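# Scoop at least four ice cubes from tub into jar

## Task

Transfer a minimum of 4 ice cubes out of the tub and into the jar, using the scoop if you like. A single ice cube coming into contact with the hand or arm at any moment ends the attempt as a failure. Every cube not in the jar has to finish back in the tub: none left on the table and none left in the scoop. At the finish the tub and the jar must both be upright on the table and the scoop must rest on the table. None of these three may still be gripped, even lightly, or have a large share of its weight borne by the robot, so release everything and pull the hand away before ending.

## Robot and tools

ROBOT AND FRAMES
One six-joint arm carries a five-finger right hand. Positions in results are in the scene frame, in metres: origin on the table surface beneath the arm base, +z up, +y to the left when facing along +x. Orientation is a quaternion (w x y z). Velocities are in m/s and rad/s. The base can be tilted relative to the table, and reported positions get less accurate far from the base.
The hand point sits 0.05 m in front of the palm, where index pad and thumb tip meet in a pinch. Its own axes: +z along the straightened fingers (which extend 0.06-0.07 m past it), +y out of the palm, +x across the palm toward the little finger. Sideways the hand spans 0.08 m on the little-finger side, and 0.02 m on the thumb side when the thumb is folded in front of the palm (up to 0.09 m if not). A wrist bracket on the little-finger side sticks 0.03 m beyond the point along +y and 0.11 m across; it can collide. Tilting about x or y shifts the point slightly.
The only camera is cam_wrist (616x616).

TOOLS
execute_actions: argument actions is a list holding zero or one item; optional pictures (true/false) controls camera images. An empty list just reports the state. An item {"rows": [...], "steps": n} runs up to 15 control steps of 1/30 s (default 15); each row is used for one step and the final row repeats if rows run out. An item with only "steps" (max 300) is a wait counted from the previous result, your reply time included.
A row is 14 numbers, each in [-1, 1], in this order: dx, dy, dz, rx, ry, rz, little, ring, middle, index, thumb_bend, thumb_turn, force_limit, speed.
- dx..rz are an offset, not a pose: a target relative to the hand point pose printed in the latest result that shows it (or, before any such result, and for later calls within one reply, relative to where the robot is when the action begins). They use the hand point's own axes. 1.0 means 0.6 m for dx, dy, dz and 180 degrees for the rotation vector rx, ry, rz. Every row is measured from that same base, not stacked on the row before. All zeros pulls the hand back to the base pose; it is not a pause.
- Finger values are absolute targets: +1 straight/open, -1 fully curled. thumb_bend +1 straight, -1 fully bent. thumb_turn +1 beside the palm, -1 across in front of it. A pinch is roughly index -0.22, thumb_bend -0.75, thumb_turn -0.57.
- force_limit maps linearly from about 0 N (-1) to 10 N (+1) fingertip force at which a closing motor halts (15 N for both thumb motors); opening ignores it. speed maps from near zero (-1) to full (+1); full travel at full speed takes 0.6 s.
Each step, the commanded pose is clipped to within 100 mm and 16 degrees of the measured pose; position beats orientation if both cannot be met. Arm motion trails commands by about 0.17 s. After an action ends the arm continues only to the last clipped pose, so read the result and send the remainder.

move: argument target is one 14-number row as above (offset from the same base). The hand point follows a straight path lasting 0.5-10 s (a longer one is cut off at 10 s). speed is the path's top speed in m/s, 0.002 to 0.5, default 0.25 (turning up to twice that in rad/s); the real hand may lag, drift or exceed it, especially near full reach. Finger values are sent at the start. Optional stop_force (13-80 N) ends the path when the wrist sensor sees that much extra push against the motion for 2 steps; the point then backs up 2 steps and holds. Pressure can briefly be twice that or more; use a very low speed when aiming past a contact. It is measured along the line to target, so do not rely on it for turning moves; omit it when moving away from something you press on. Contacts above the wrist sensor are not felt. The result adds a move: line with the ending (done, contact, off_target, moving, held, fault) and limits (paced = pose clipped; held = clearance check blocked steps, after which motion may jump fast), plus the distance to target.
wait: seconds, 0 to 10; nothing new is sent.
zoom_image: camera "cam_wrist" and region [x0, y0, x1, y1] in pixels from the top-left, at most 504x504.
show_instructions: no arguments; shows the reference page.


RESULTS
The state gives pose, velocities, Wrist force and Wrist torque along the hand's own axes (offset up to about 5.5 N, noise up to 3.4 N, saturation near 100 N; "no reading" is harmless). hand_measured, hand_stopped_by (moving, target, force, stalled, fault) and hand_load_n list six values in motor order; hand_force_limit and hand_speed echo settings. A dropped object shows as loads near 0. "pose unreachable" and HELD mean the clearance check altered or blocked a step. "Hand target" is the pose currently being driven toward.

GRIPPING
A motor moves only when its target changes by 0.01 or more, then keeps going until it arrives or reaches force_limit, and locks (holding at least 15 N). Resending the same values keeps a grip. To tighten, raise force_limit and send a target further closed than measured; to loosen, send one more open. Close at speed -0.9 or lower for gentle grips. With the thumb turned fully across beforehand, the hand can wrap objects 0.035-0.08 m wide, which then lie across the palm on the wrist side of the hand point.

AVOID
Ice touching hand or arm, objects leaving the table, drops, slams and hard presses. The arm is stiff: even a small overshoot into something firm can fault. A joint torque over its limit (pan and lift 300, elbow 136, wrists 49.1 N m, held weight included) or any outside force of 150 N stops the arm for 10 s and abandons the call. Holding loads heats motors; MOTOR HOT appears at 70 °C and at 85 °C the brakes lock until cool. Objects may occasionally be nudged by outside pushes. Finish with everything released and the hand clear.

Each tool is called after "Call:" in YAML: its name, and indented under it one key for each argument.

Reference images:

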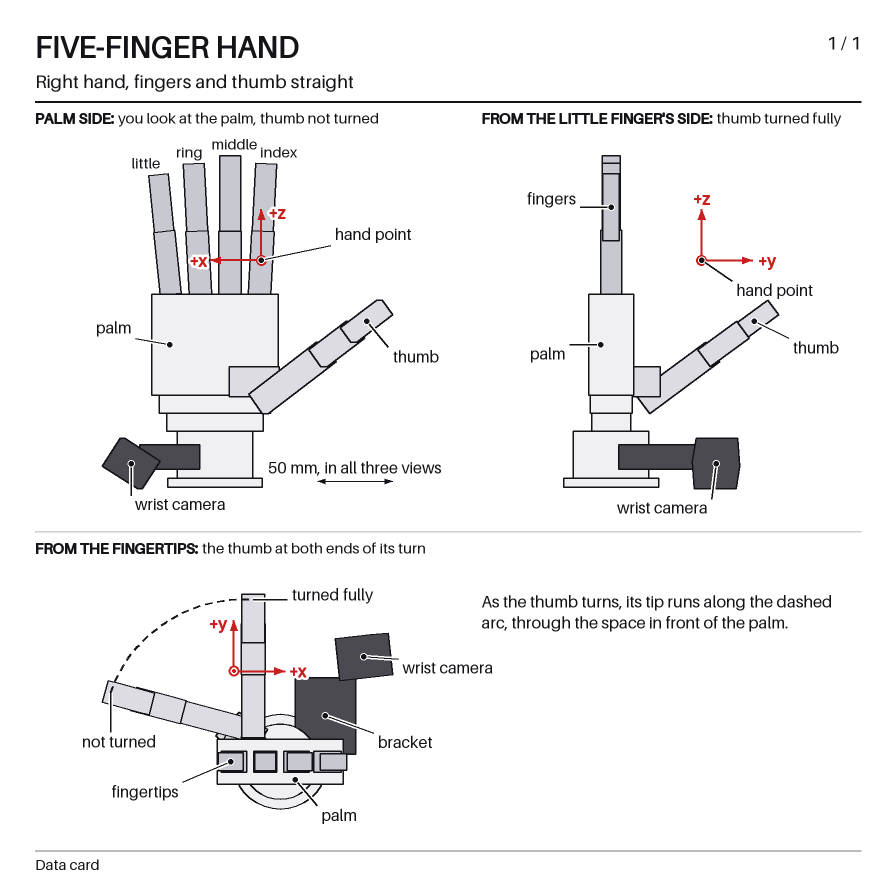

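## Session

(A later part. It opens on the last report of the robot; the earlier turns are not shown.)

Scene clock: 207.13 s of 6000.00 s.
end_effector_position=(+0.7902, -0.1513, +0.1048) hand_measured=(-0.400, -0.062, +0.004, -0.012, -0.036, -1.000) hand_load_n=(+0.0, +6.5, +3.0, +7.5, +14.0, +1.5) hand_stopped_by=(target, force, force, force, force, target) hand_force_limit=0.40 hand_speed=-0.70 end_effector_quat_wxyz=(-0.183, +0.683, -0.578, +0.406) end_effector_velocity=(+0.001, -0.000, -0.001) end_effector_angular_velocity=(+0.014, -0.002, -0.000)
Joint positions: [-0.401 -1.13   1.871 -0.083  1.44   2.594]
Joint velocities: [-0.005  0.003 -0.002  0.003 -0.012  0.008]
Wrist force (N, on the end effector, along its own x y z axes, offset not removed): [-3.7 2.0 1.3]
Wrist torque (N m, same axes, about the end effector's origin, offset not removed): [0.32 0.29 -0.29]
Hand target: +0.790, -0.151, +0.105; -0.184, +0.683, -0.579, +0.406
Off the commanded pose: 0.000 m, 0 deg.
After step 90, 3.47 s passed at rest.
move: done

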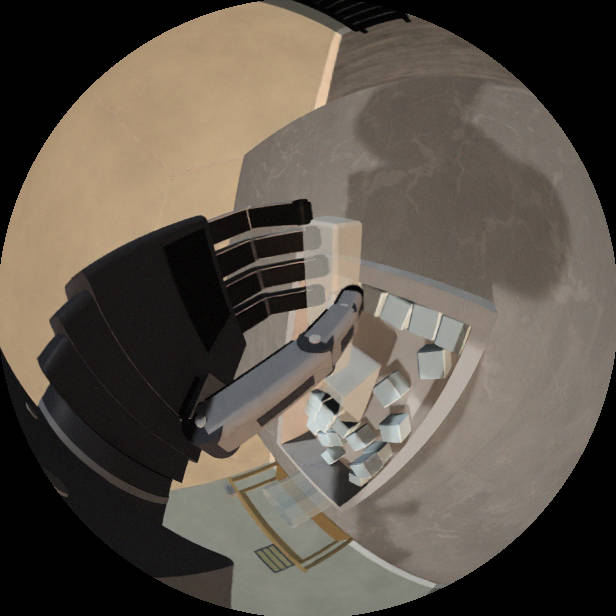

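Call:
move:
  target: [-0.021,0.0077,0.0064,0,0,0,-0.4,-0.4,-0.4,-0.4,-0.5,-1,0.4,-0.7]
  speed: 0.02

Scene clock: 212.30 s of 6000.00 s.
end_effector_position=(+0.7902, -0.1417, +0.0950) hand_measured=(-0.400, -0.062, +0.004, -0.012, -0.036, -1.000) hand_load_n=(+0.0, +7.5, +2.5, +6.5, +13.5, +0.0) hand_stopped_by=(target, force, force, force, force, target) hand_force_limit=0.40 hand_speed=-0.70 end_effector_quat_wxyz=(-0.183, +0.683, -0.578, +0.406) end_effector_velocity=(-0.000, +0.002, -0.001) end_effector_angular_velocity=(-0.000, -0.000, -0.000)
Joint positions: [-0.386 -1.121  1.88  -0.102  1.451  2.603]
Joint velocities: [ 0.002  0.001  0.002 -0.003  0.002  0.001]
Wrist force (N, on the end effector, along its own x y z axes, offset not removed): [-3.1 1.1 0.4]
Wrist torque (N m, same axes, about the end effector's origin, offset not removed): [0.29 0.22 -0.16]
Hand target: +0.790, -0.142, +0.095; -0.183, +0.683, -0.578, +0.406
Off the commanded pose: 0.000 m, 0 deg.
After step 90, 1.20 s passed at rest.
move: done

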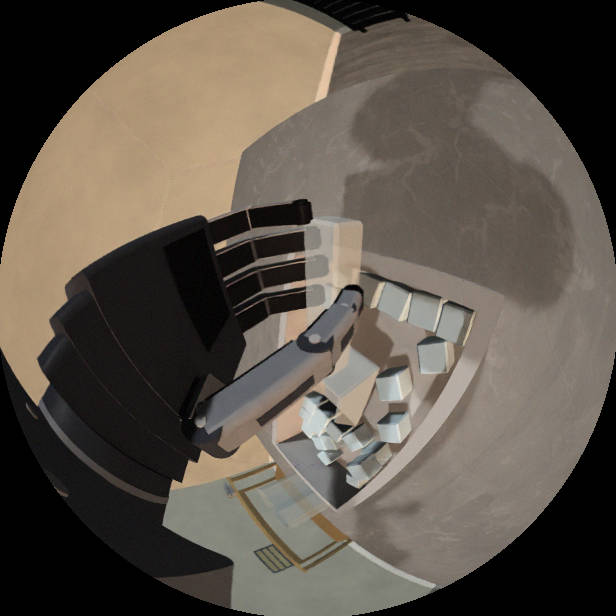

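On the floor. Forward 0.06.

Call:
move:
  target: [-0.094,-0.0262,-0.022,0,0,0,-0.4,-0.4,-0.4,-0.4,-0.5,-1,0.4,-0.7]
  speed: 0.03

Call:
zoom_image:
  camera: "cam_wrist"
  region: [230,300,470,540]

Scene clock: 222.63 s of 6000.00 s.
end_effector_position=(+0.7901, -0.0818, +0.0949) hand_measured=(-0.400, -0.062, +0.004, -0.012, -0.036, -1.000) hand_load_n=(+0.0, +8.0, +2.5, +6.0, +14.0, +0.0) hand_stopped_by=(target, force, force, force, force, target) hand_force_limit=0.40 hand_speed=-0.70 end_effector_quat_wxyz=(-0.183, +0.683, -0.578, +0.406) end_effector_velocity=(+0.001, +0.001, +0.001) end_effector_angular_velocity=(-0.002, -0.003, +0.000)
Joint positions: [-0.295 -1.13   1.894 -0.112  1.524  2.659]
Joint velocities: [ 0.003 -0.001 -0.001 -0.001  0.003  0.001]
Wrist force (N, on the end effector, along its own x y z axes, offset not removed): [-1.9 -0.3 -2.2]
Wrist torque (N m, same axes, about the end effector's origin, offset not removed): [0.23 0.17 -0.23]
Hand target: +0.790, -0.082, +0.095; -0.183, +0.683, -0.578, +0.406
Off the commanded pose: 0.000 m, 0 deg.
After step 90, 5.00 s passed at rest.
move: done

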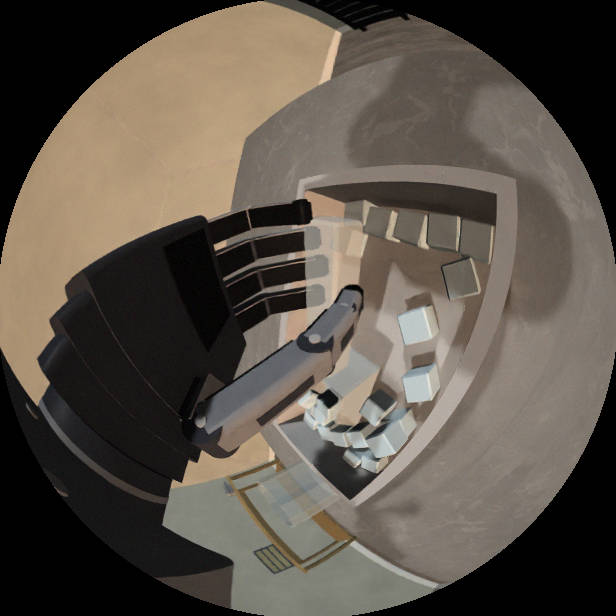

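Region (230, 300, 470, 540) of cam_wrist's 616x616 image, scaled by 2.100, with more detail than that image has.

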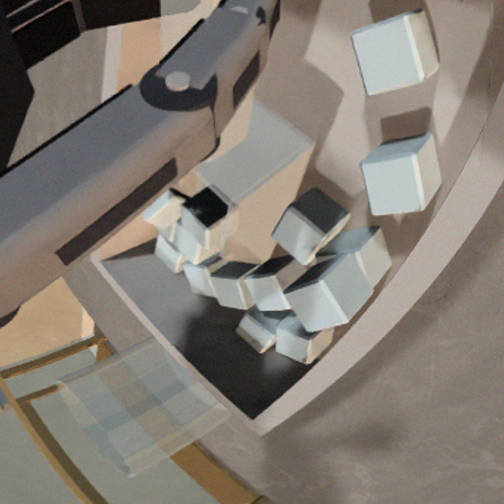

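Call:
move:
  target: [-0.031,-0.009,-0.0075,0,0,0,-0.4,-0.4,-0.4,-0.4,-0.5,-1,0.4,-0.7]
  speed: 0.02

Call:
zoom_image:
  camera: "cam_wrist"
  region: [250,330,430,510]

Scene clock: 227.57 s of 6000.00 s.
end_effector_position=(+0.7901, -0.0621, +0.0951) hand_measured=(-0.400, -0.062, +0.004, -0.012, -0.036, -1.000) hand_load_n=(+0.0, +7.5, +2.5, +7.0, +13.5, +0.5) hand_stopped_by=(target, force, force, force, force, target) hand_force_limit=0.40 hand_speed=-0.70 end_effector_quat_wxyz=(-0.183, +0.683, -0.578, +0.406) end_effector_velocity=(+0.000, +0.002, -0.000) end_effector_angular_velocity=(-0.000, +0.000, +0.000)
Joint positions: [-0.264 -1.131  1.896 -0.112  1.548  2.678]
Joint velocities: [ 0.003  0.     0.    -0.     0.003  0.002]
Wrist force (N, on the end effector, along its own x y z axes, offset not removed): [-0.5 -0.1 0.1]
Wrist torque (N m, same axes, about the end effector's origin, offset not removed): [0.11 0.00 -0.11]
Hand target: +0.790, -0.062, +0.095; -0.183, +0.683, -0.578, +0.406
Off the commanded pose: 0.000 m, 0 deg.
After step 90, 0.67 s passed at rest.
move: done

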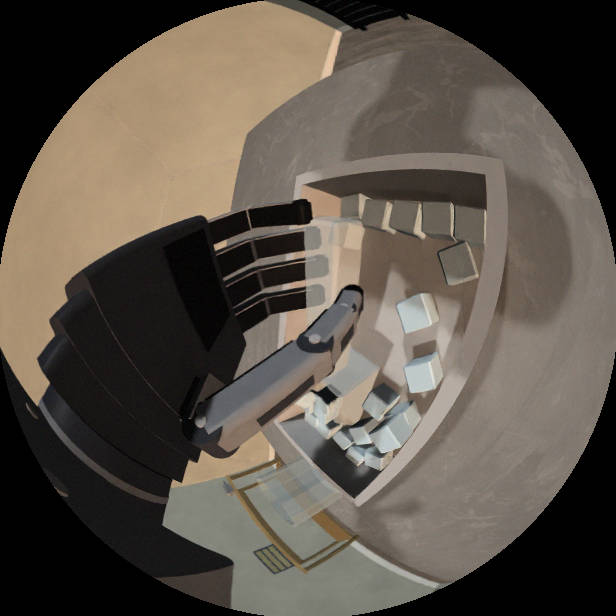

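Region (250, 330, 430, 510) of cam_wrist's 616x616 image, scaled by 2.800, with more detail than that image has.

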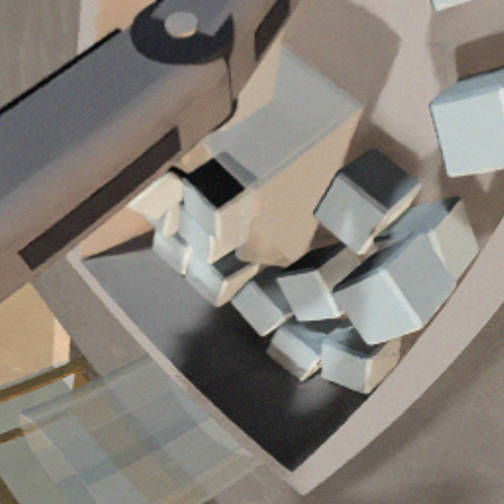

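Call:
move:
  target: [0.0257,0.0207,0.0174,0,-0.0786,0.0936,-0.4,-0.4,-0.4,-0.4,-0.5,-1,0.4,-0.7]
  speed: 0.04

Call:
zoom_image:
  camera: "cam_wrist"
  region: [250,330,430,510]

Scene clock: 238.20 s of 6000.00 s.
end_effector_position=(+0.7901, -0.0822, +0.0851) hand_measured=(-0.400, -0.062, +0.004, -0.012, -0.036, -1.000) hand_load_n=(+0.0, +6.5, +0.0, +7.0, +12.5, +2.0) hand_stopped_by=(target, force, force, force, force, target) hand_force_limit=0.40 hand_speed=-0.70 end_effector_quat_wxyz=(-0.309, +0.636, -0.645, +0.289) end_effector_velocity=(-0.002, +0.000, -0.001) end_effector_angular_velocity=(+0.016, +0.002, +0.000)
Joint positions: [-0.422 -1.084  1.858 -0.009  1.2    2.848]
Joint velocities: [-0.005  0.003  0.001  0.003 -0.013  0.006]
Wrist force (N, on the end effector, along its own x y z axes, offset not removed): [-1.9 2.6 0.5]
Wrist torque (N m, same axes, about the end effector's origin, offset not removed): [0.32 0.25 -0.24]
Hand target: +0.790, -0.082, +0.085; -0.310, +0.636, -0.645, +0.288
Off the commanded pose: 0.000 m, 0 deg.
After step 90, 2.60 s passed at rest.
move: done

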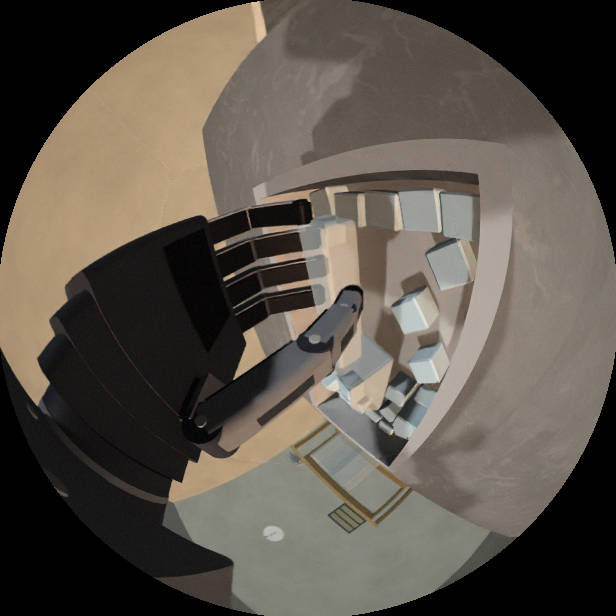

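Region (250, 330, 430, 510) of cam_wrist's 616x616 image, scaled by 2.800, with more detail than that image has.

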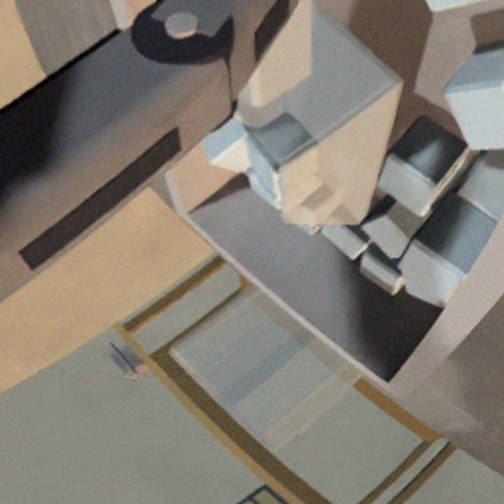

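Call:
move:
  target: [0.008,0,0,0,0,0,-0.4,-0.45,-0.45,-0.45,-0.55,-1,0.8,-0.9]
  speed: 0.01

Call:
move:
  target: [0.008,-0.013,-0.011,0,-0.05,0.06,-0.4,-0.45,-0.45,-0.45,-0.55,-1,0.8,-0.9]
  speed: 0.04

Call:
zoom_image:
  camera: "cam_wrist"
  region: [280,300,460,480]

Scene clock: 245.47 s of 6000.00 s.
end_effector_position=(+0.7902, -0.0868, +0.0849) hand_measured=(-0.400, -0.092, -0.038, -0.032, -0.024, -1.000) hand_load_n=(+0.0, +8.0, +9.0, +7.0, +21.0, +4.0) hand_stopped_by=(target, force, force, force, force, target) hand_force_limit=0.80 hand_speed=-0.90 end_effector_quat_wxyz=(-0.309, +0.636, -0.645, +0.289) end_effector_velocity=(-0.000, -0.002, -0.000) end_effector_angular_velocity=(+0.000, +0.001, -0.000)
Joint positions: [-0.429 -1.082  1.856 -0.007  1.195  2.843]
Joint velocities: [-0.003  0.001 -0.001  0.001 -0.002 -0.002]
Wrist force (N, on the end effector, along its own x y z axes, offset not removed): [-2.8 3.5 1.1]
Wrist torque (N m, same axes, about the end effector's origin, offset not removed): [0.54 0.26 -0.26]
Hand target: +0.790, -0.087, +0.085; -0.309, +0.636, -0.645, +0.289
Off the commanded pose: 0.000 m, 0 deg.
After step 90, 3.57 s passed at rest.
move: done

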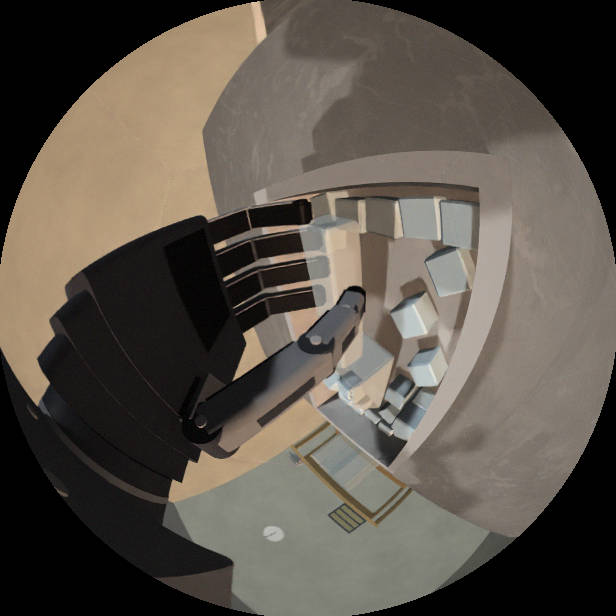

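Scene clock: 248.77 s of 6000.00 s.
end_effector_position=(+0.7901, -0.0919, +0.0949) hand_measured=(-0.400, -0.092, -0.038, -0.032, -0.024, -1.000) hand_load_n=(+0.0, +8.0, +9.0, +6.5, +21.0, +4.0) hand_stopped_by=(target, force, force, force, force, target) hand_force_limit=0.80 hand_speed=-0.90 end_effector_quat_wxyz=(+0.384, -0.594, +0.676, -0.208) end_effector_velocity=(+0.000, -0.000, -0.000) end_effector_angular_velocity=(+0.013, -0.001, +0.000)
Joint positions: [-0.508 -1.044  1.819  0.065  0.989  2.946]
Joint velocities: [-0.004  0.004 -0.002  0.002 -0.012  0.006]
Wrist force (N, on the end effector, along its own x y z axes, offset not removed): [0.3 0.9 2.4]
Wrist torque (N m, same axes, about the end effector's origin, offset not removed): [0.12 -0.21 -0.13]
Hand target: +0.790, -0.092, +0.095; +0.385, -0.594, +0.676, -0.208
Off the commanded pose: 0.000 m, 0 deg.
move: done

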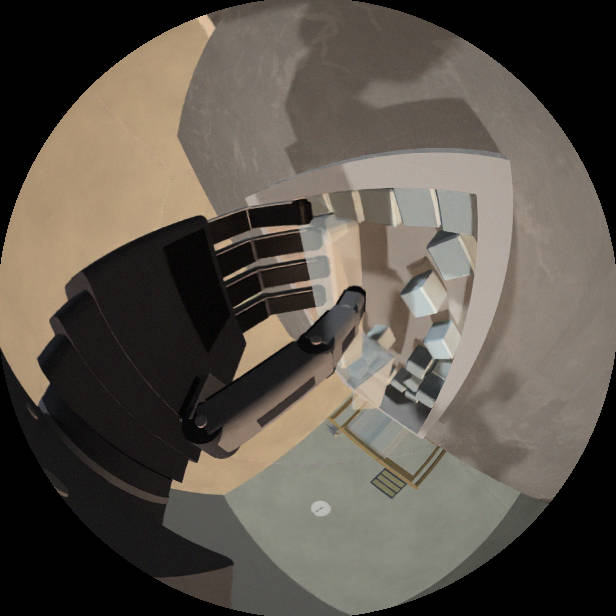

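Region (280, 300, 460, 480) of cam_wrist's 616x616 image, scaled by 2.800, with more detail than that image has.

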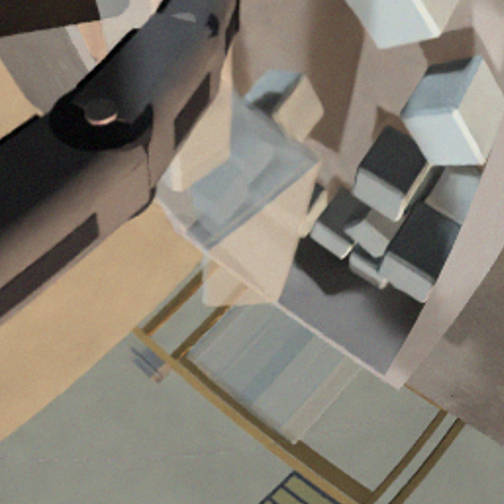

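Call:
move:
  target: [-0.069,-0.184,-0.154,0,0,0,-0.4,-0.45,-0.45,-0.45,-0.55,-1,0.8,-0.9]
  speed: 0.08

Call:
zoom_image:
  camera: "cam_wrist"
  region: [300,200,540,440]

Scene clock: 255.40 s of 6000.00 s.
end_effector_position=(+0.7901, -0.0912, +0.2445) hand_measured=(-0.400, -0.092, -0.038, -0.032, -0.024, -1.000) hand_load_n=(+0.0, +8.0, +9.0, +6.5, +21.0, +4.0) hand_stopped_by=(target, force, force, force, force, target) hand_force_limit=0.80 hand_speed=-0.90 end_effector_quat_wxyz=(+0.384, -0.594, +0.676, -0.208) end_effector_velocity=(-0.000, -0.000, +0.002) end_effector_angular_velocity=(-0.000, +0.001, -0.000)
Joint positions: [-0.506 -1.195  1.729  0.306  0.99   2.948]
Joint velocities: [-0.    -0.001 -0.002  0.003  0.    -0.   ]
Wrist force (N, on the end effector, along its own x y z axes, offset not removed): [-2.3 2.5 2.3]
Wrist torque (N m, same axes, about the end effector's origin, offset not removed): [0.29 0.10 -0.28]
Hand target: +0.790, -0.091, +0.245; +0.384, -0.594, +0.676, -0.208
Off the commanded pose: 0.000 m, 0 deg.
After step 90, 1.30 s passed at rest.
move: done

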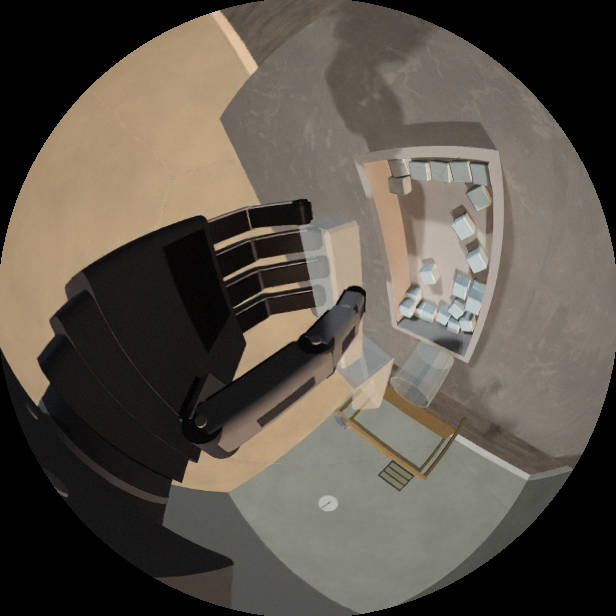

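Region (300, 200, 540, 440) of cam_wrist's 616x616 image, scaled by 2.100, with more detail than that image has.

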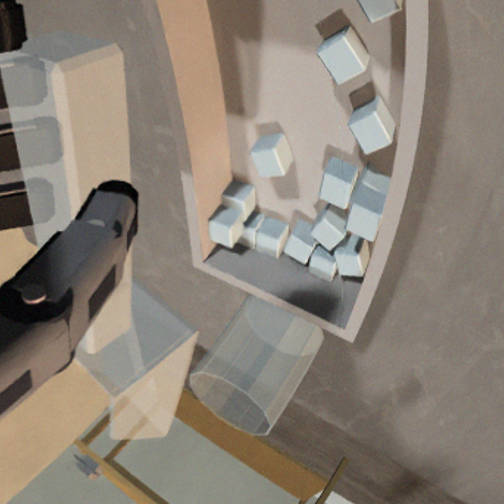

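Call:
move:
  target: [0.233,0.072,-0.042,0,0.182,-0.217,-0.4,-0.45,-0.45,-0.45,-0.55,-1,0.8,-0.9]
  speed: 0.12

Call:
zoom_image:
  camera: "cam_wrist"
  region: [230,280,490,540]

Scene clock: 277.23 s of 6000.00 s.
end_effector_position=(+0.7433, -0.2211, +0.1904) hand_measured=(-0.400, -0.092, -0.038, -0.032, -0.024, -1.000) hand_load_n=(+0.0, +9.0, +9.0, +5.0, +21.0, +3.0) hand_stopped_by=(target, force, force, force, force, target) hand_force_limit=0.80 hand_speed=-0.90 end_effector_quat_wxyz=(-0.092, +0.701, -0.521, +0.479) end_effector_velocity=(+0.000, -0.002, +0.000) end_effector_angular_velocity=(-0.012, -0.002, +0.001)
Joint positions: [-0.46  -1.284  1.934 -0.092  1.524  2.368]
Joint velocities: [ 0.    -0.     0.003 -0.009  0.005 -0.008]
Wrist force (N, on the end effector, along its own x y z axes, offset not removed): [-4.0 -0.4 0.0]
Wrist torque (N m, same axes, about the end effector's origin, offset not removed): [0.16 0.08 -0.15]
Hand target: +0.743, -0.221, +0.190; -0.092, +0.701, -0.520, +0.479
Off the commanded pose: 0.000 m, 0 deg.
After step 90, 14.73 s passed at rest.
move: done

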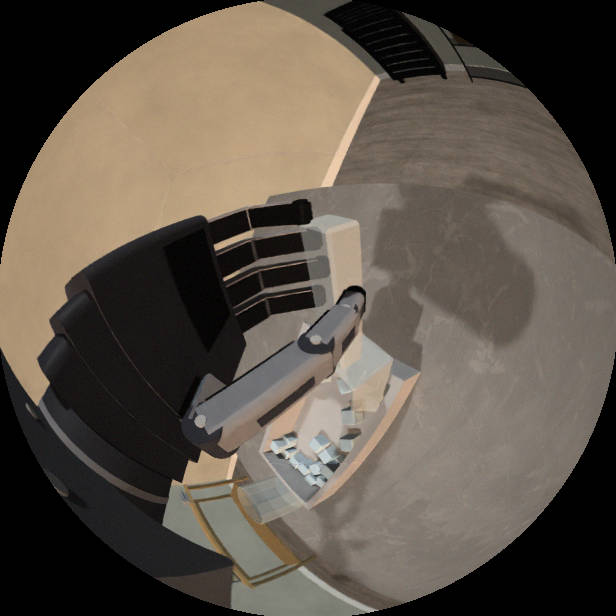

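Region (230, 280, 490, 540) of cam_wrist's 616x616 image, scaled by 1.938, with more detail than that image has.

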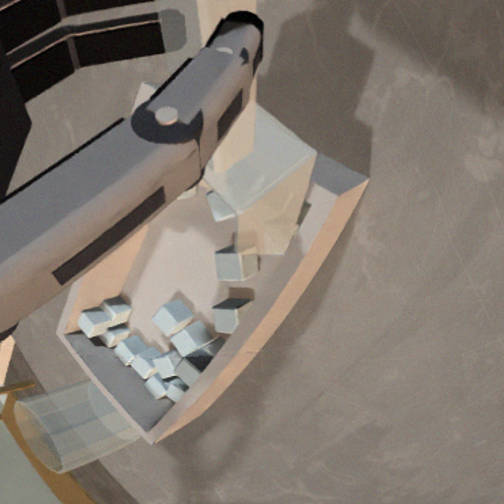

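Call:
move:
  target: [-0.07,0.001,0.018,0,0,0,-0.4,-0.45,-0.45,-0.45,-0.55,-1,0.8,-0.9]
  speed: 0.03

Call:
zoom_image:
  camera: "cam_wrist"
  region: [230,280,490,540]

Scene clock: 285.20 s of 6000.00 s.
end_effector_position=(+0.7511, -0.1911, +0.1603) hand_measured=(-0.400, -0.092, -0.038, -0.032, -0.024, -1.000) hand_load_n=(+0.0, +7.0, +9.0, +7.5, +21.0, +3.0) hand_stopped_by=(target, force, force, force, force, target) hand_force_limit=0.80 hand_speed=-0.90 end_effector_quat_wxyz=(-0.092, +0.701, -0.521, +0.479) end_effector_velocity=(+0.002, -0.000, +0.000) end_effector_angular_velocity=(-0.003, -0.004, -0.001)
Joint positions: [-0.407 -1.248  1.951 -0.146  1.569  2.396]
Joint velocities: [ 0.002  0.002 -0.001 -0.006  0.002  0.   ]
Wrist force (N, on the end effector, along its own x y z axes, offset not removed): [-2.9 1.4 -1.0]
Wrist torque (N m, same axes, about the end effector's origin, offset not removed): [0.39 0.29 -0.25]
Hand target: +0.751, -0.191, +0.160; -0.092, +0.701, -0.521, +0.479
Off the commanded pose: 0.000 m, 0 deg.
After step 90, 3.20 s passed at rest.
move: done

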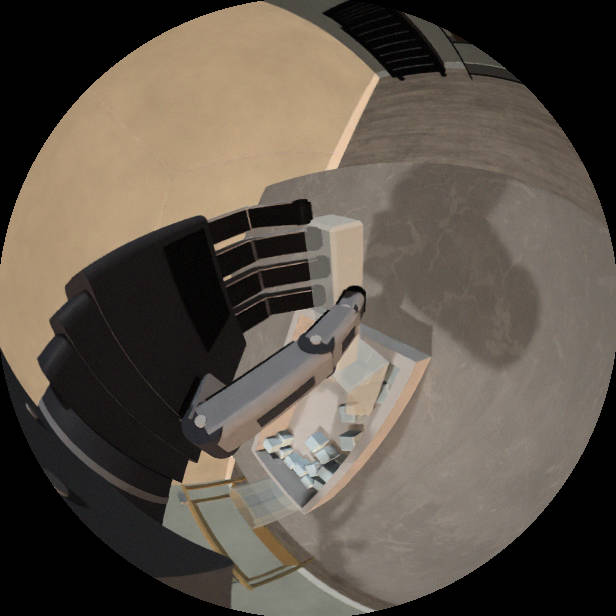

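Region (230, 280, 490, 540) of cam_wrist's 616x616 image, scaled by 1.938, with more detail than that image has.

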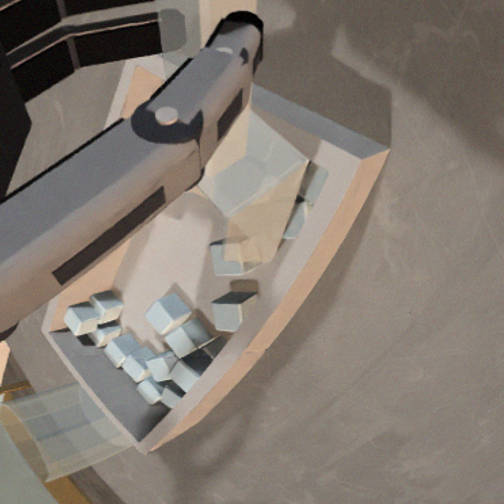

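Call:
move:
  target: [-0.093,-0.012,-0.049,0,0,0,-0.4,-0.45,-0.45,-0.45,-0.55,-1,0.8,-0.9]
  speed: 0.04

Call:
zoom_image:
  camera: "cam_wrist"
  region: [230,280,490,540]

Scene clock: 291.97 s of 6000.00 s.
end_effector_position=(+0.7332, -0.1316, +0.1482) hand_measured=(-0.400, -0.092, -0.038, -0.032, -0.024, -1.000) hand_load_n=(+0.0, +6.0, +9.0, +8.0, +21.5, +4.0) hand_stopped_by=(target, force, force, force, force, target) hand_force_limit=0.80 hand_speed=-0.90 end_effector_quat_wxyz=(-0.092, +0.701, -0.521, +0.479) end_effector_velocity=(-0.001, +0.002, -0.001) end_effector_angular_velocity=(+0.000, +0.001, -0.001)
Joint positions: [-0.322 -1.267  2.007 -0.181  1.642  2.441]
Joint velocities: [ 0.002  0.     0.003 -0.002  0.002  0.002]
Wrist force (N, on the end effector, along its own x y z axes, offset not removed): [-0.7 -1.4 0.6]
Wrist torque (N m, same axes, about the end effector's origin, offset not removed): [0.28 0.23 0.00]
Hand target: +0.733, -0.131, +0.148; -0.092, +0.701, -0.521, +0.479
Off the commanded pose: 0.000 m, 0 deg.
After step 90, 1.83 s passed at rest.
move: done

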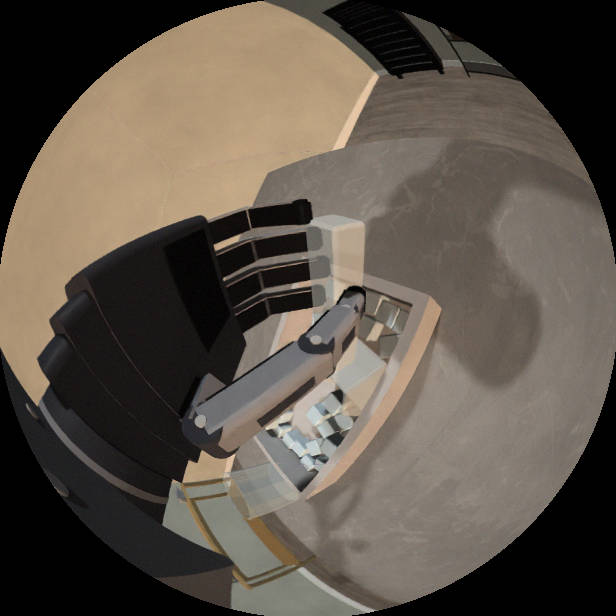

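Region (230, 280, 490, 540) of cam_wrist's 616x616 image, scaled by 1.938, with more detail than that image has.

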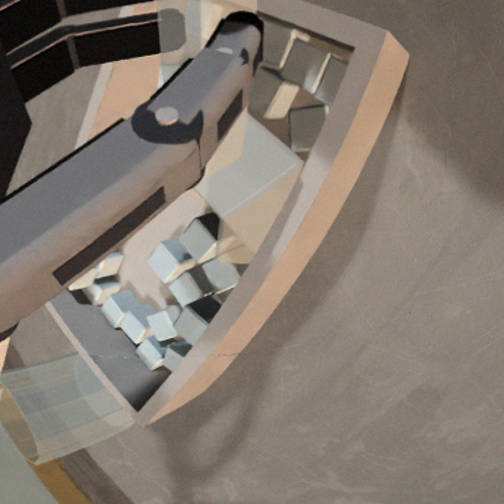

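Call:
move:
  target: [-0.018,0.058,0.062,0,-0.0714,0.0851,-0.4,-0.45,-0.45,-0.45,-0.55,-1,0.8,-0.9]
  speed: 0.04

Call:
zoom_image:
  camera: "cam_wrist"
  region: [240,240,500,500]

Scene clock: 305.07 s of 6000.00 s.
end_effector_position=(+0.7394, -0.1518, +0.1007) hand_measured=(-0.400, -0.092, -0.038, -0.032, -0.024, -1.000) hand_load_n=(+0.0, +8.0, +9.0, +6.5, +21.5, +1.5) hand_stopped_by=(target, force, force, force, force, target) hand_force_limit=0.80 hand_speed=-0.90 end_effector_quat_wxyz=(-0.212, +0.675, -0.595, +0.381) end_effector_velocity=(+0.000, -0.001, -0.001) end_effector_angular_velocity=(+0.014, -0.000, +0.001)
Joint positions: [-0.469 -1.182  1.963 -0.085  1.34   2.611]
Joint velocities: [-0.006  0.004 -0.002  0.004 -0.013  0.005]
Wrist force (N, on the end effector, along its own x y z axes, offset not removed): [-2.5 0.3 0.4]
Wrist torque (N m, same axes, about the end effector's origin, offset not removed): [0.20 0.10 -0.16]
Hand target: +0.739, -0.152, +0.101; -0.212, +0.675, -0.596, +0.381
Off the commanded pose: 0.000 m, 0 deg.
After step 90, 5.50 s passed at rest.
move: done

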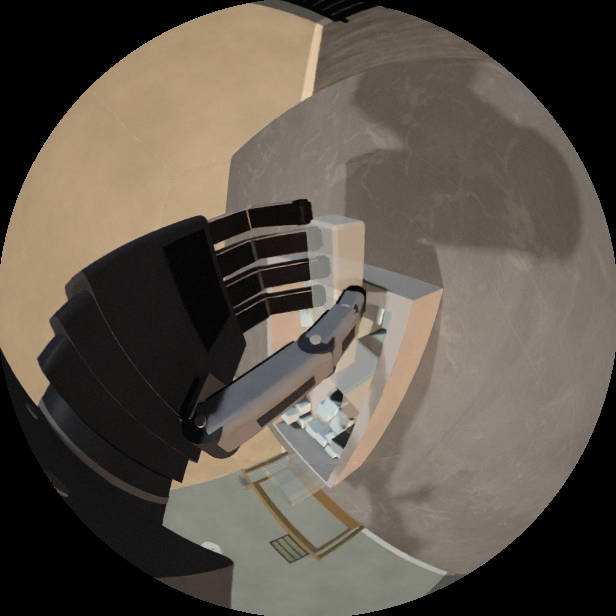

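Region (240, 240, 500, 500) of cam_wrist's 616x616 image, scaled by 1.938, with more detail than that image has.

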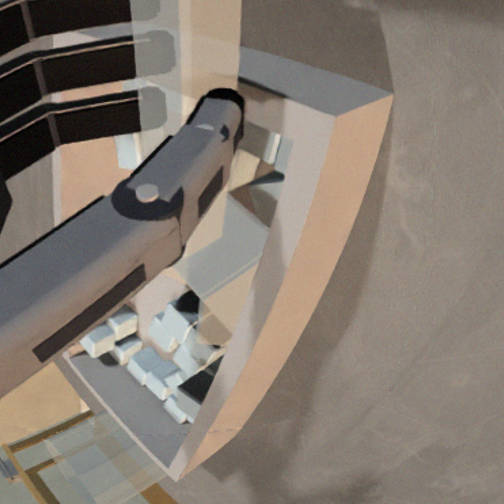

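Call:
move:
  target: [-0.053,0.0024,0.002,0,0,0,-0.4,-0.45,-0.45,-0.45,-0.55,-1,0.8,-0.9]
  speed: 0.03

Call:
zoom_image:
  camera: "cam_wrist"
  region: [240,240,500,500]

Scene clock: 311.70 s of 6000.00 s.
end_effector_position=(+0.7394, -0.1218, +0.0907) hand_measured=(-0.400, -0.092, -0.038, -0.032, -0.024, -1.000) hand_load_n=(+0.0, +8.0, +9.0, +6.0, +21.5, +1.5) hand_stopped_by=(target, force, force, force, force, target) hand_force_limit=0.80 hand_speed=-0.90 end_effector_quat_wxyz=(-0.212, +0.675, -0.595, +0.381) end_effector_velocity=(+0.002, +0.001, +0.001) end_effector_angular_velocity=(-0.002, -0.004, -0.000)
Joint positions: [-0.422 -1.178  1.981 -0.114  1.376  2.642]
Joint velocities: [ 0.003 -0.001 -0.001 -0.003  0.003  0.002]
Wrist force (N, on the end effector, along its own x y z axes, offset not removed): [-1.9 -0.5 -1.3]
Wrist torque (N m, same axes, about the end effector's origin, offset not removed): [0.37 0.06 -0.07]
Hand target: +0.739, -0.122, +0.091; -0.212, +0.675, -0.595, +0.381
Off the commanded pose: 0.000 m, 0 deg.
After step 90, 2.23 s passed at rest.
move: done

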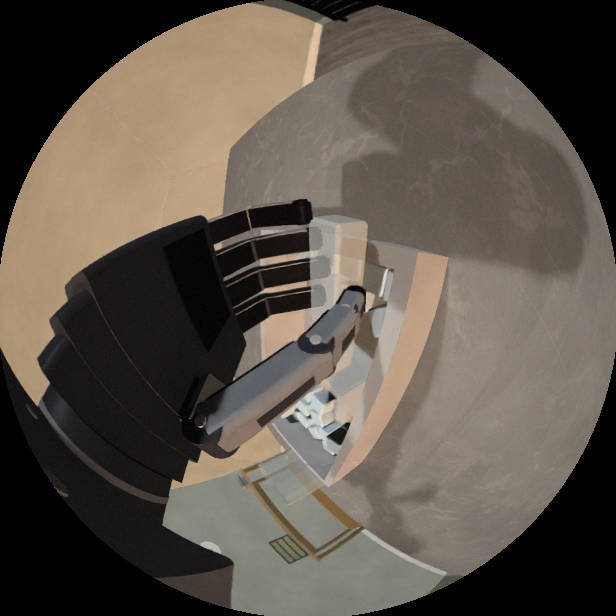

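Region (240, 240, 500, 500) of cam_wrist's 616x616 image, scaled by 1.938, with more detail than that image has.

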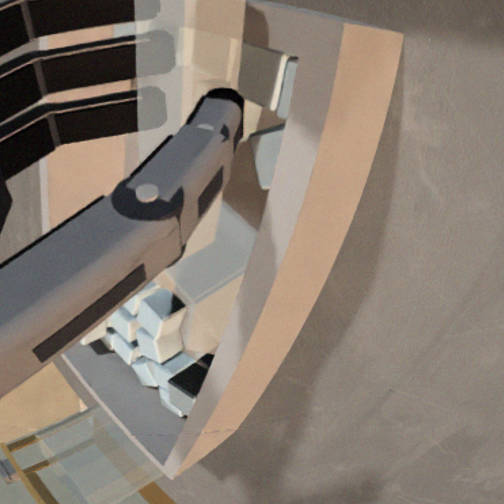

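Call:
move:
  target: [0.07,-0.17,-0.12,0,0,0,-0.4,-0.45,-0.45,-0.45,-0.55,-1,0.8,-0.9]
  speed: 0.08

Call:
move:
  target: [-0.08,-0.13,0.11,0,0,0,-0.4,-0.45,-0.45,-0.45,-0.55,-1,0.8,-0.9]
  speed: 0.15

Call:
zoom_image:
  camera: "cam_wrist"
  region: [280,220,580,520]

Scene clock: 321.20 s of 6000.00 s.
end_effector_position=(+0.7496, -0.1297, +0.2216) hand_measured=(-0.400, -0.092, -0.038, -0.032, -0.024, -1.000) hand_load_n=(+0.0, +6.5, +9.0, +8.0, +21.0, +2.5) hand_stopped_by=(target, force, force, force, force, target) hand_force_limit=0.80 hand_speed=-0.90 end_effector_quat_wxyz=(-0.212, +0.675, -0.595, +0.381) end_effector_velocity=(-0.000, +0.000, +0.001) end_effector_angular_velocity=(-0.000, +0.001, +0.000)
Joint positions: [-0.426 -1.305  1.868  0.126  1.373  2.639]
Joint velocities: [ 0.    -0.002 -0.001  0.003  0.    -0.   ]
Wrist force (N, on the end effector, along its own x y z axes, offset not removed): [-3.4 1.6 -0.3]
Wrist torque (N m, same axes, about the end effector's origin, offset not removed): [0.36 0.35 -0.30]
Hand target: +0.750, -0.130, +0.222; -0.212, +0.675, -0.595, +0.381
Off the commanded pose: 0.000 m, 0 deg.
After step 90, 4.40 s passed at rest.
move: done

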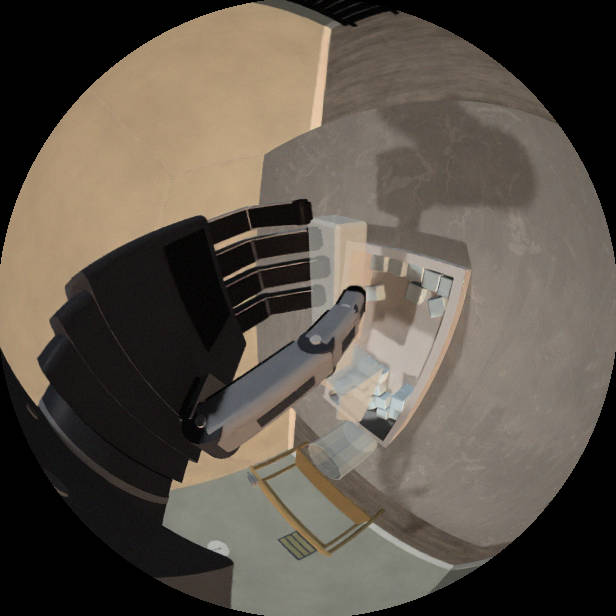

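Scene clock: 322.47 s of 6000.00 s.
end_effector_position=(+0.8500, -0.0786, +0.2259) hand_measured=(-0.400, -0.092, -0.038, -0.032, -0.024, -1.000) hand_load_n=(+0.0, +6.5, +9.0, +8.0, +21.0, +2.5) hand_stopped_by=(target, force, force, force, force, target) hand_force_limit=0.80 hand_speed=-0.90 end_effector_quat_wxyz=(-0.212, +0.675, -0.595, +0.381) end_effector_velocity=(+0.002, +0.001, -0.002) end_effector_angular_velocity=(+0.001, +0.003, -0.000)
Joint positions: [-0.286 -1.171  1.67   0.177  1.482  2.728]
Joint velocities: [ 0.003  0.004 -0.004  0.002  0.002  0.002]
Wrist force (N, on the end effector, along its own x y z axes, offset not removed): [-1.4 -0.9 1.6]
Wrist torque (N m, same axes, about the end effector's origin, offset not removed): [-0.14 0.00 -0.24]
Hand target: +0.850, -0.079, +0.226; -0.212, +0.675, -0.595, +0.381
Off the commanded pose: 0.000 m, 0 deg.
move: done

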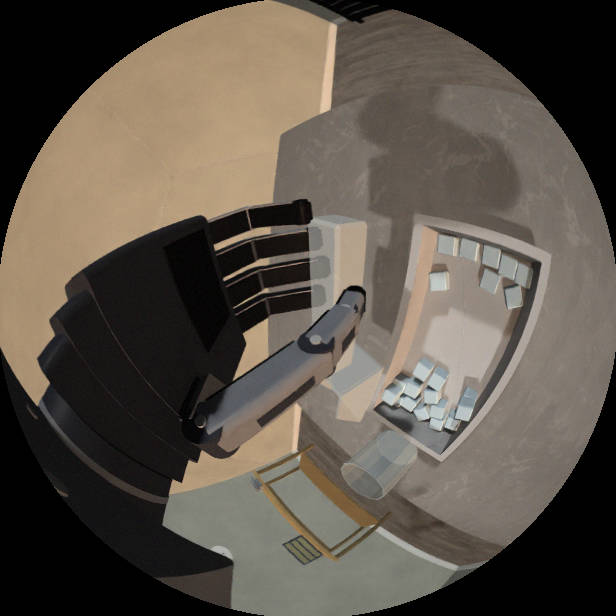

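Region (280, 220, 580, 520) of cam_wrist's 616x616 image, scaled by 1.680, with more detail than that image has.

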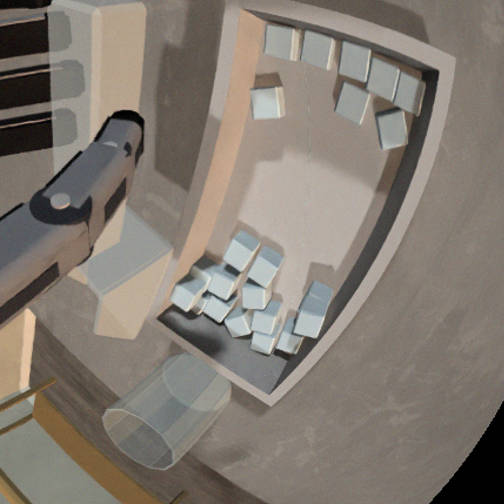

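Call:
move:
  target: [0.13,0.097,-0.06,0,0,0,-0.4,-0.45,-0.45,-0.45,-0.55,-1,0.8,-0.9]
  speed: 0.15

Call:
move:
  target: [-0.056,0.16,0.134,0,0,0,-0.4,-0.45,-0.45,-0.45,-0.55,-1,0.8,-0.9]
  speed: 0.07

Call:
zoom_image:
  camera: "cam_wrist"
  region: [240,200,540,500]

Scene clock: 338.50 s of 6000.00 s.
end_effector_position=(+0.7853, -0.1595, +0.2255) hand_measured=(-0.400, -0.092, -0.038, -0.032, -0.024, -1.000) hand_load_n=(+0.0, +6.5, +9.0, +8.0, +21.0, +2.5) hand_stopped_by=(target, force, force, force, force, target) hand_force_limit=0.80 hand_speed=-0.90 end_effector_quat_wxyz=(-0.212, +0.675, -0.595, +0.381) end_effector_velocity=(-0.001, -0.002, +0.001) end_effector_angular_velocity=(-0.002, -0.002, +0.002)
Joint positions: [-0.443 -1.247  1.781  0.157  1.36   2.628]
Joint velocities: [-0.003 -0.002  0.001 -0.001 -0.003 -0.004]
Wrist force (N, on the end effector, along its own x y z axes, offset not removed): [-3.6 1.5 1.1]
Wrist torque (N m, same axes, about the end effector's origin, offset not removed): [0.29 0.31 -0.34]
Hand target: +0.785, -0.160, +0.226; -0.212, +0.675, -0.595, +0.381
Off the commanded pose: 0.000 m, 0 deg.
After step 90, 11.83 s passed at rest.
move: done

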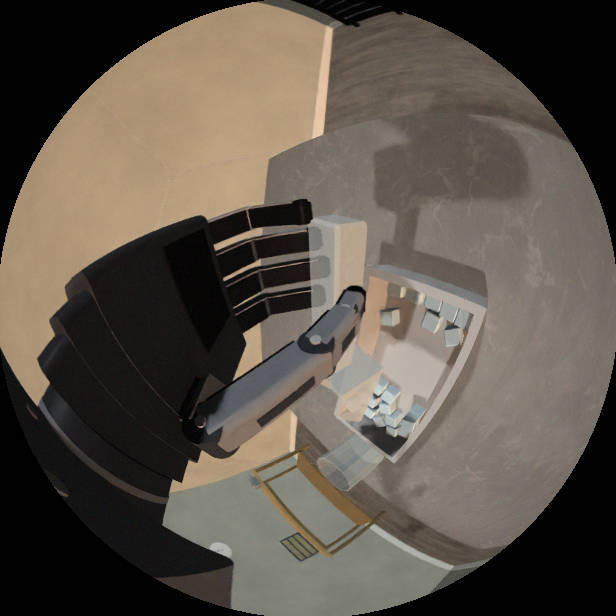

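Scene clock: 340.77 s of 6000.00 s.
end_effector_position=(+0.7854, -0.1600, +0.0961) hand_measured=(-0.400, -0.092, -0.038, -0.032, -0.024, -1.000) hand_load_n=(+0.0, +8.0, +8.5, +5.0, +21.5, +0.5) hand_stopped_by=(target, force, force, force, force, target) hand_force_limit=0.80 hand_speed=-0.90 end_effector_quat_wxyz=(-0.212, +0.675, -0.595, +0.381) end_effector_velocity=(-0.001, +0.000, -0.003) end_effector_angular_velocity=(-0.000, +0.002, +0.001)
Joint positions: [-0.444 -1.116  1.868 -0.06   1.359  2.627]
Joint velocities: [ 0.     0.003  0.001 -0.002  0.    -0.001]
Wrist force (N, on the end effector, along its own x y z axes, offset not removed): [0.6 -7.2 -7.3]
Wrist torque (N m, same axes, about the end effector's origin, offset not removed): [0.24 0.31 -0.28]
Hand target: +0.785, -0.160, +0.096; -0.212, +0.675, -0.595, +0.381
Off the commanded pose: 0.000 m, 0 deg.
move: done

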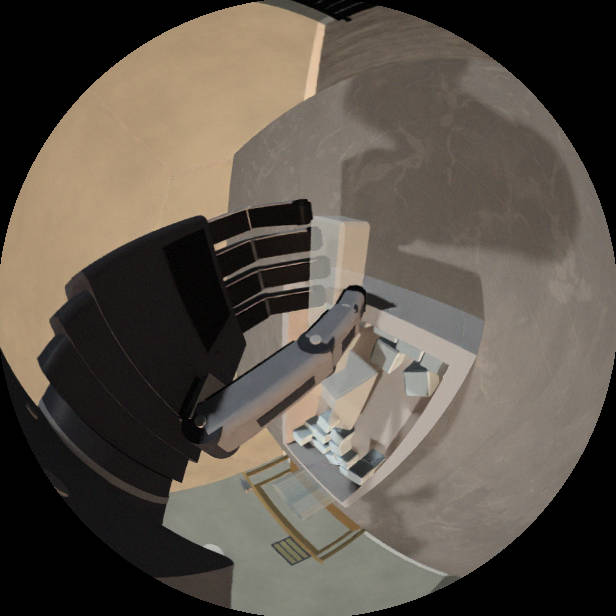

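Region (240, 200, 540, 500) of cam_wrist's 616x616 image, scaled by 1.680, with more detail than that image has.

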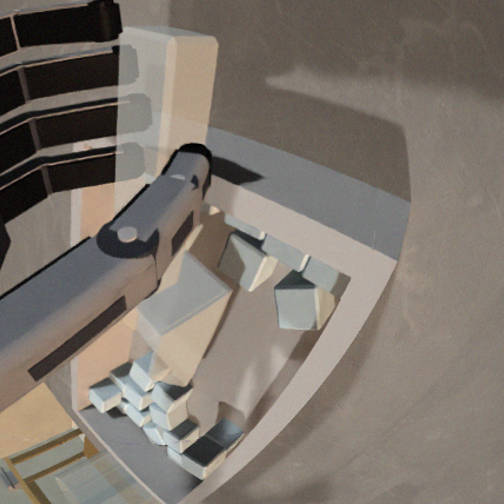

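Call:
move:
  target: [-0.02,-0.015,-0.0125,0,0.032,-0.038,-0.4,-0.45,-0.45,-0.5,-0.55,-1,0.8,-0.9]
  speed: 0.03

Call:
zoom_image:
  camera: "cam_wrist"
  region: [240,260,500,520]

Scene clock: 350.47 s of 6000.00 s.
end_effector_position=(+0.7854, -0.1454, +0.1043) hand_measured=(-0.400, -0.092, -0.038, -0.046, -0.024, -1.000) hand_load_n=(+0.0, +7.0, +8.0, +11.0, +23.0, +1.0) hand_stopped_by=(target, force, force, force, force, target) hand_force_limit=0.80 hand_speed=-0.90 end_effector_quat_wxyz=(-0.159, +0.689, -0.564, +0.426) end_effector_velocity=(+0.000, +0.001, +0.001) end_effector_angular_velocity=(-0.010, -0.000, -0.000)
Joint positions: [-0.373 -1.141  1.894 -0.121  1.501  2.56 ]
Joint velocities: [ 0.005 -0.001  0.002 -0.005  0.01  -0.004]
Wrist force (N, on the end effector, along its own x y z axes, offset not removed): [-1.4 2.9 1.4]
Wrist torque (N m, same axes, about the end effector's origin, offset not removed): [0.40 -0.02 -0.08]
Hand target: +0.785, -0.145, +0.104; -0.159, +0.689, -0.564, +0.427
Off the commanded pose: 0.000 m, 0 deg.
After step 90, 3.87 s passed at rest.
move: done

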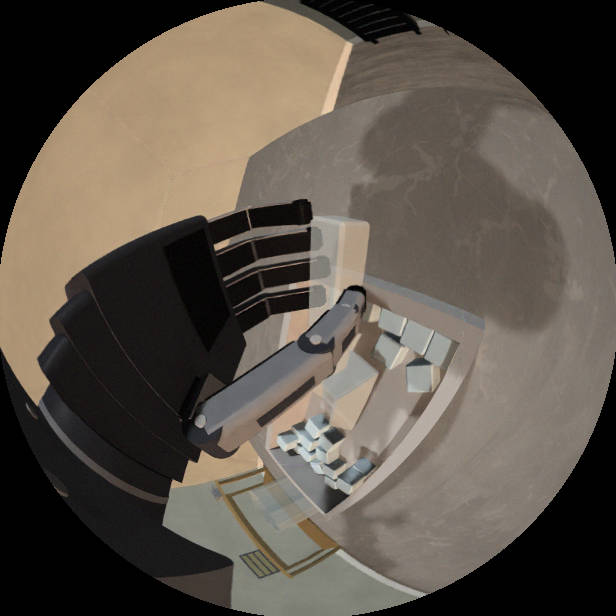

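Region (240, 260, 500, 520) of cam_wrist's 616x616 image, scaled by 1.938, with more detail than that image has.

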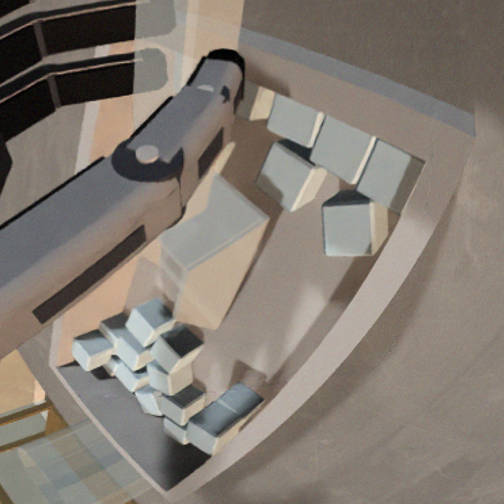

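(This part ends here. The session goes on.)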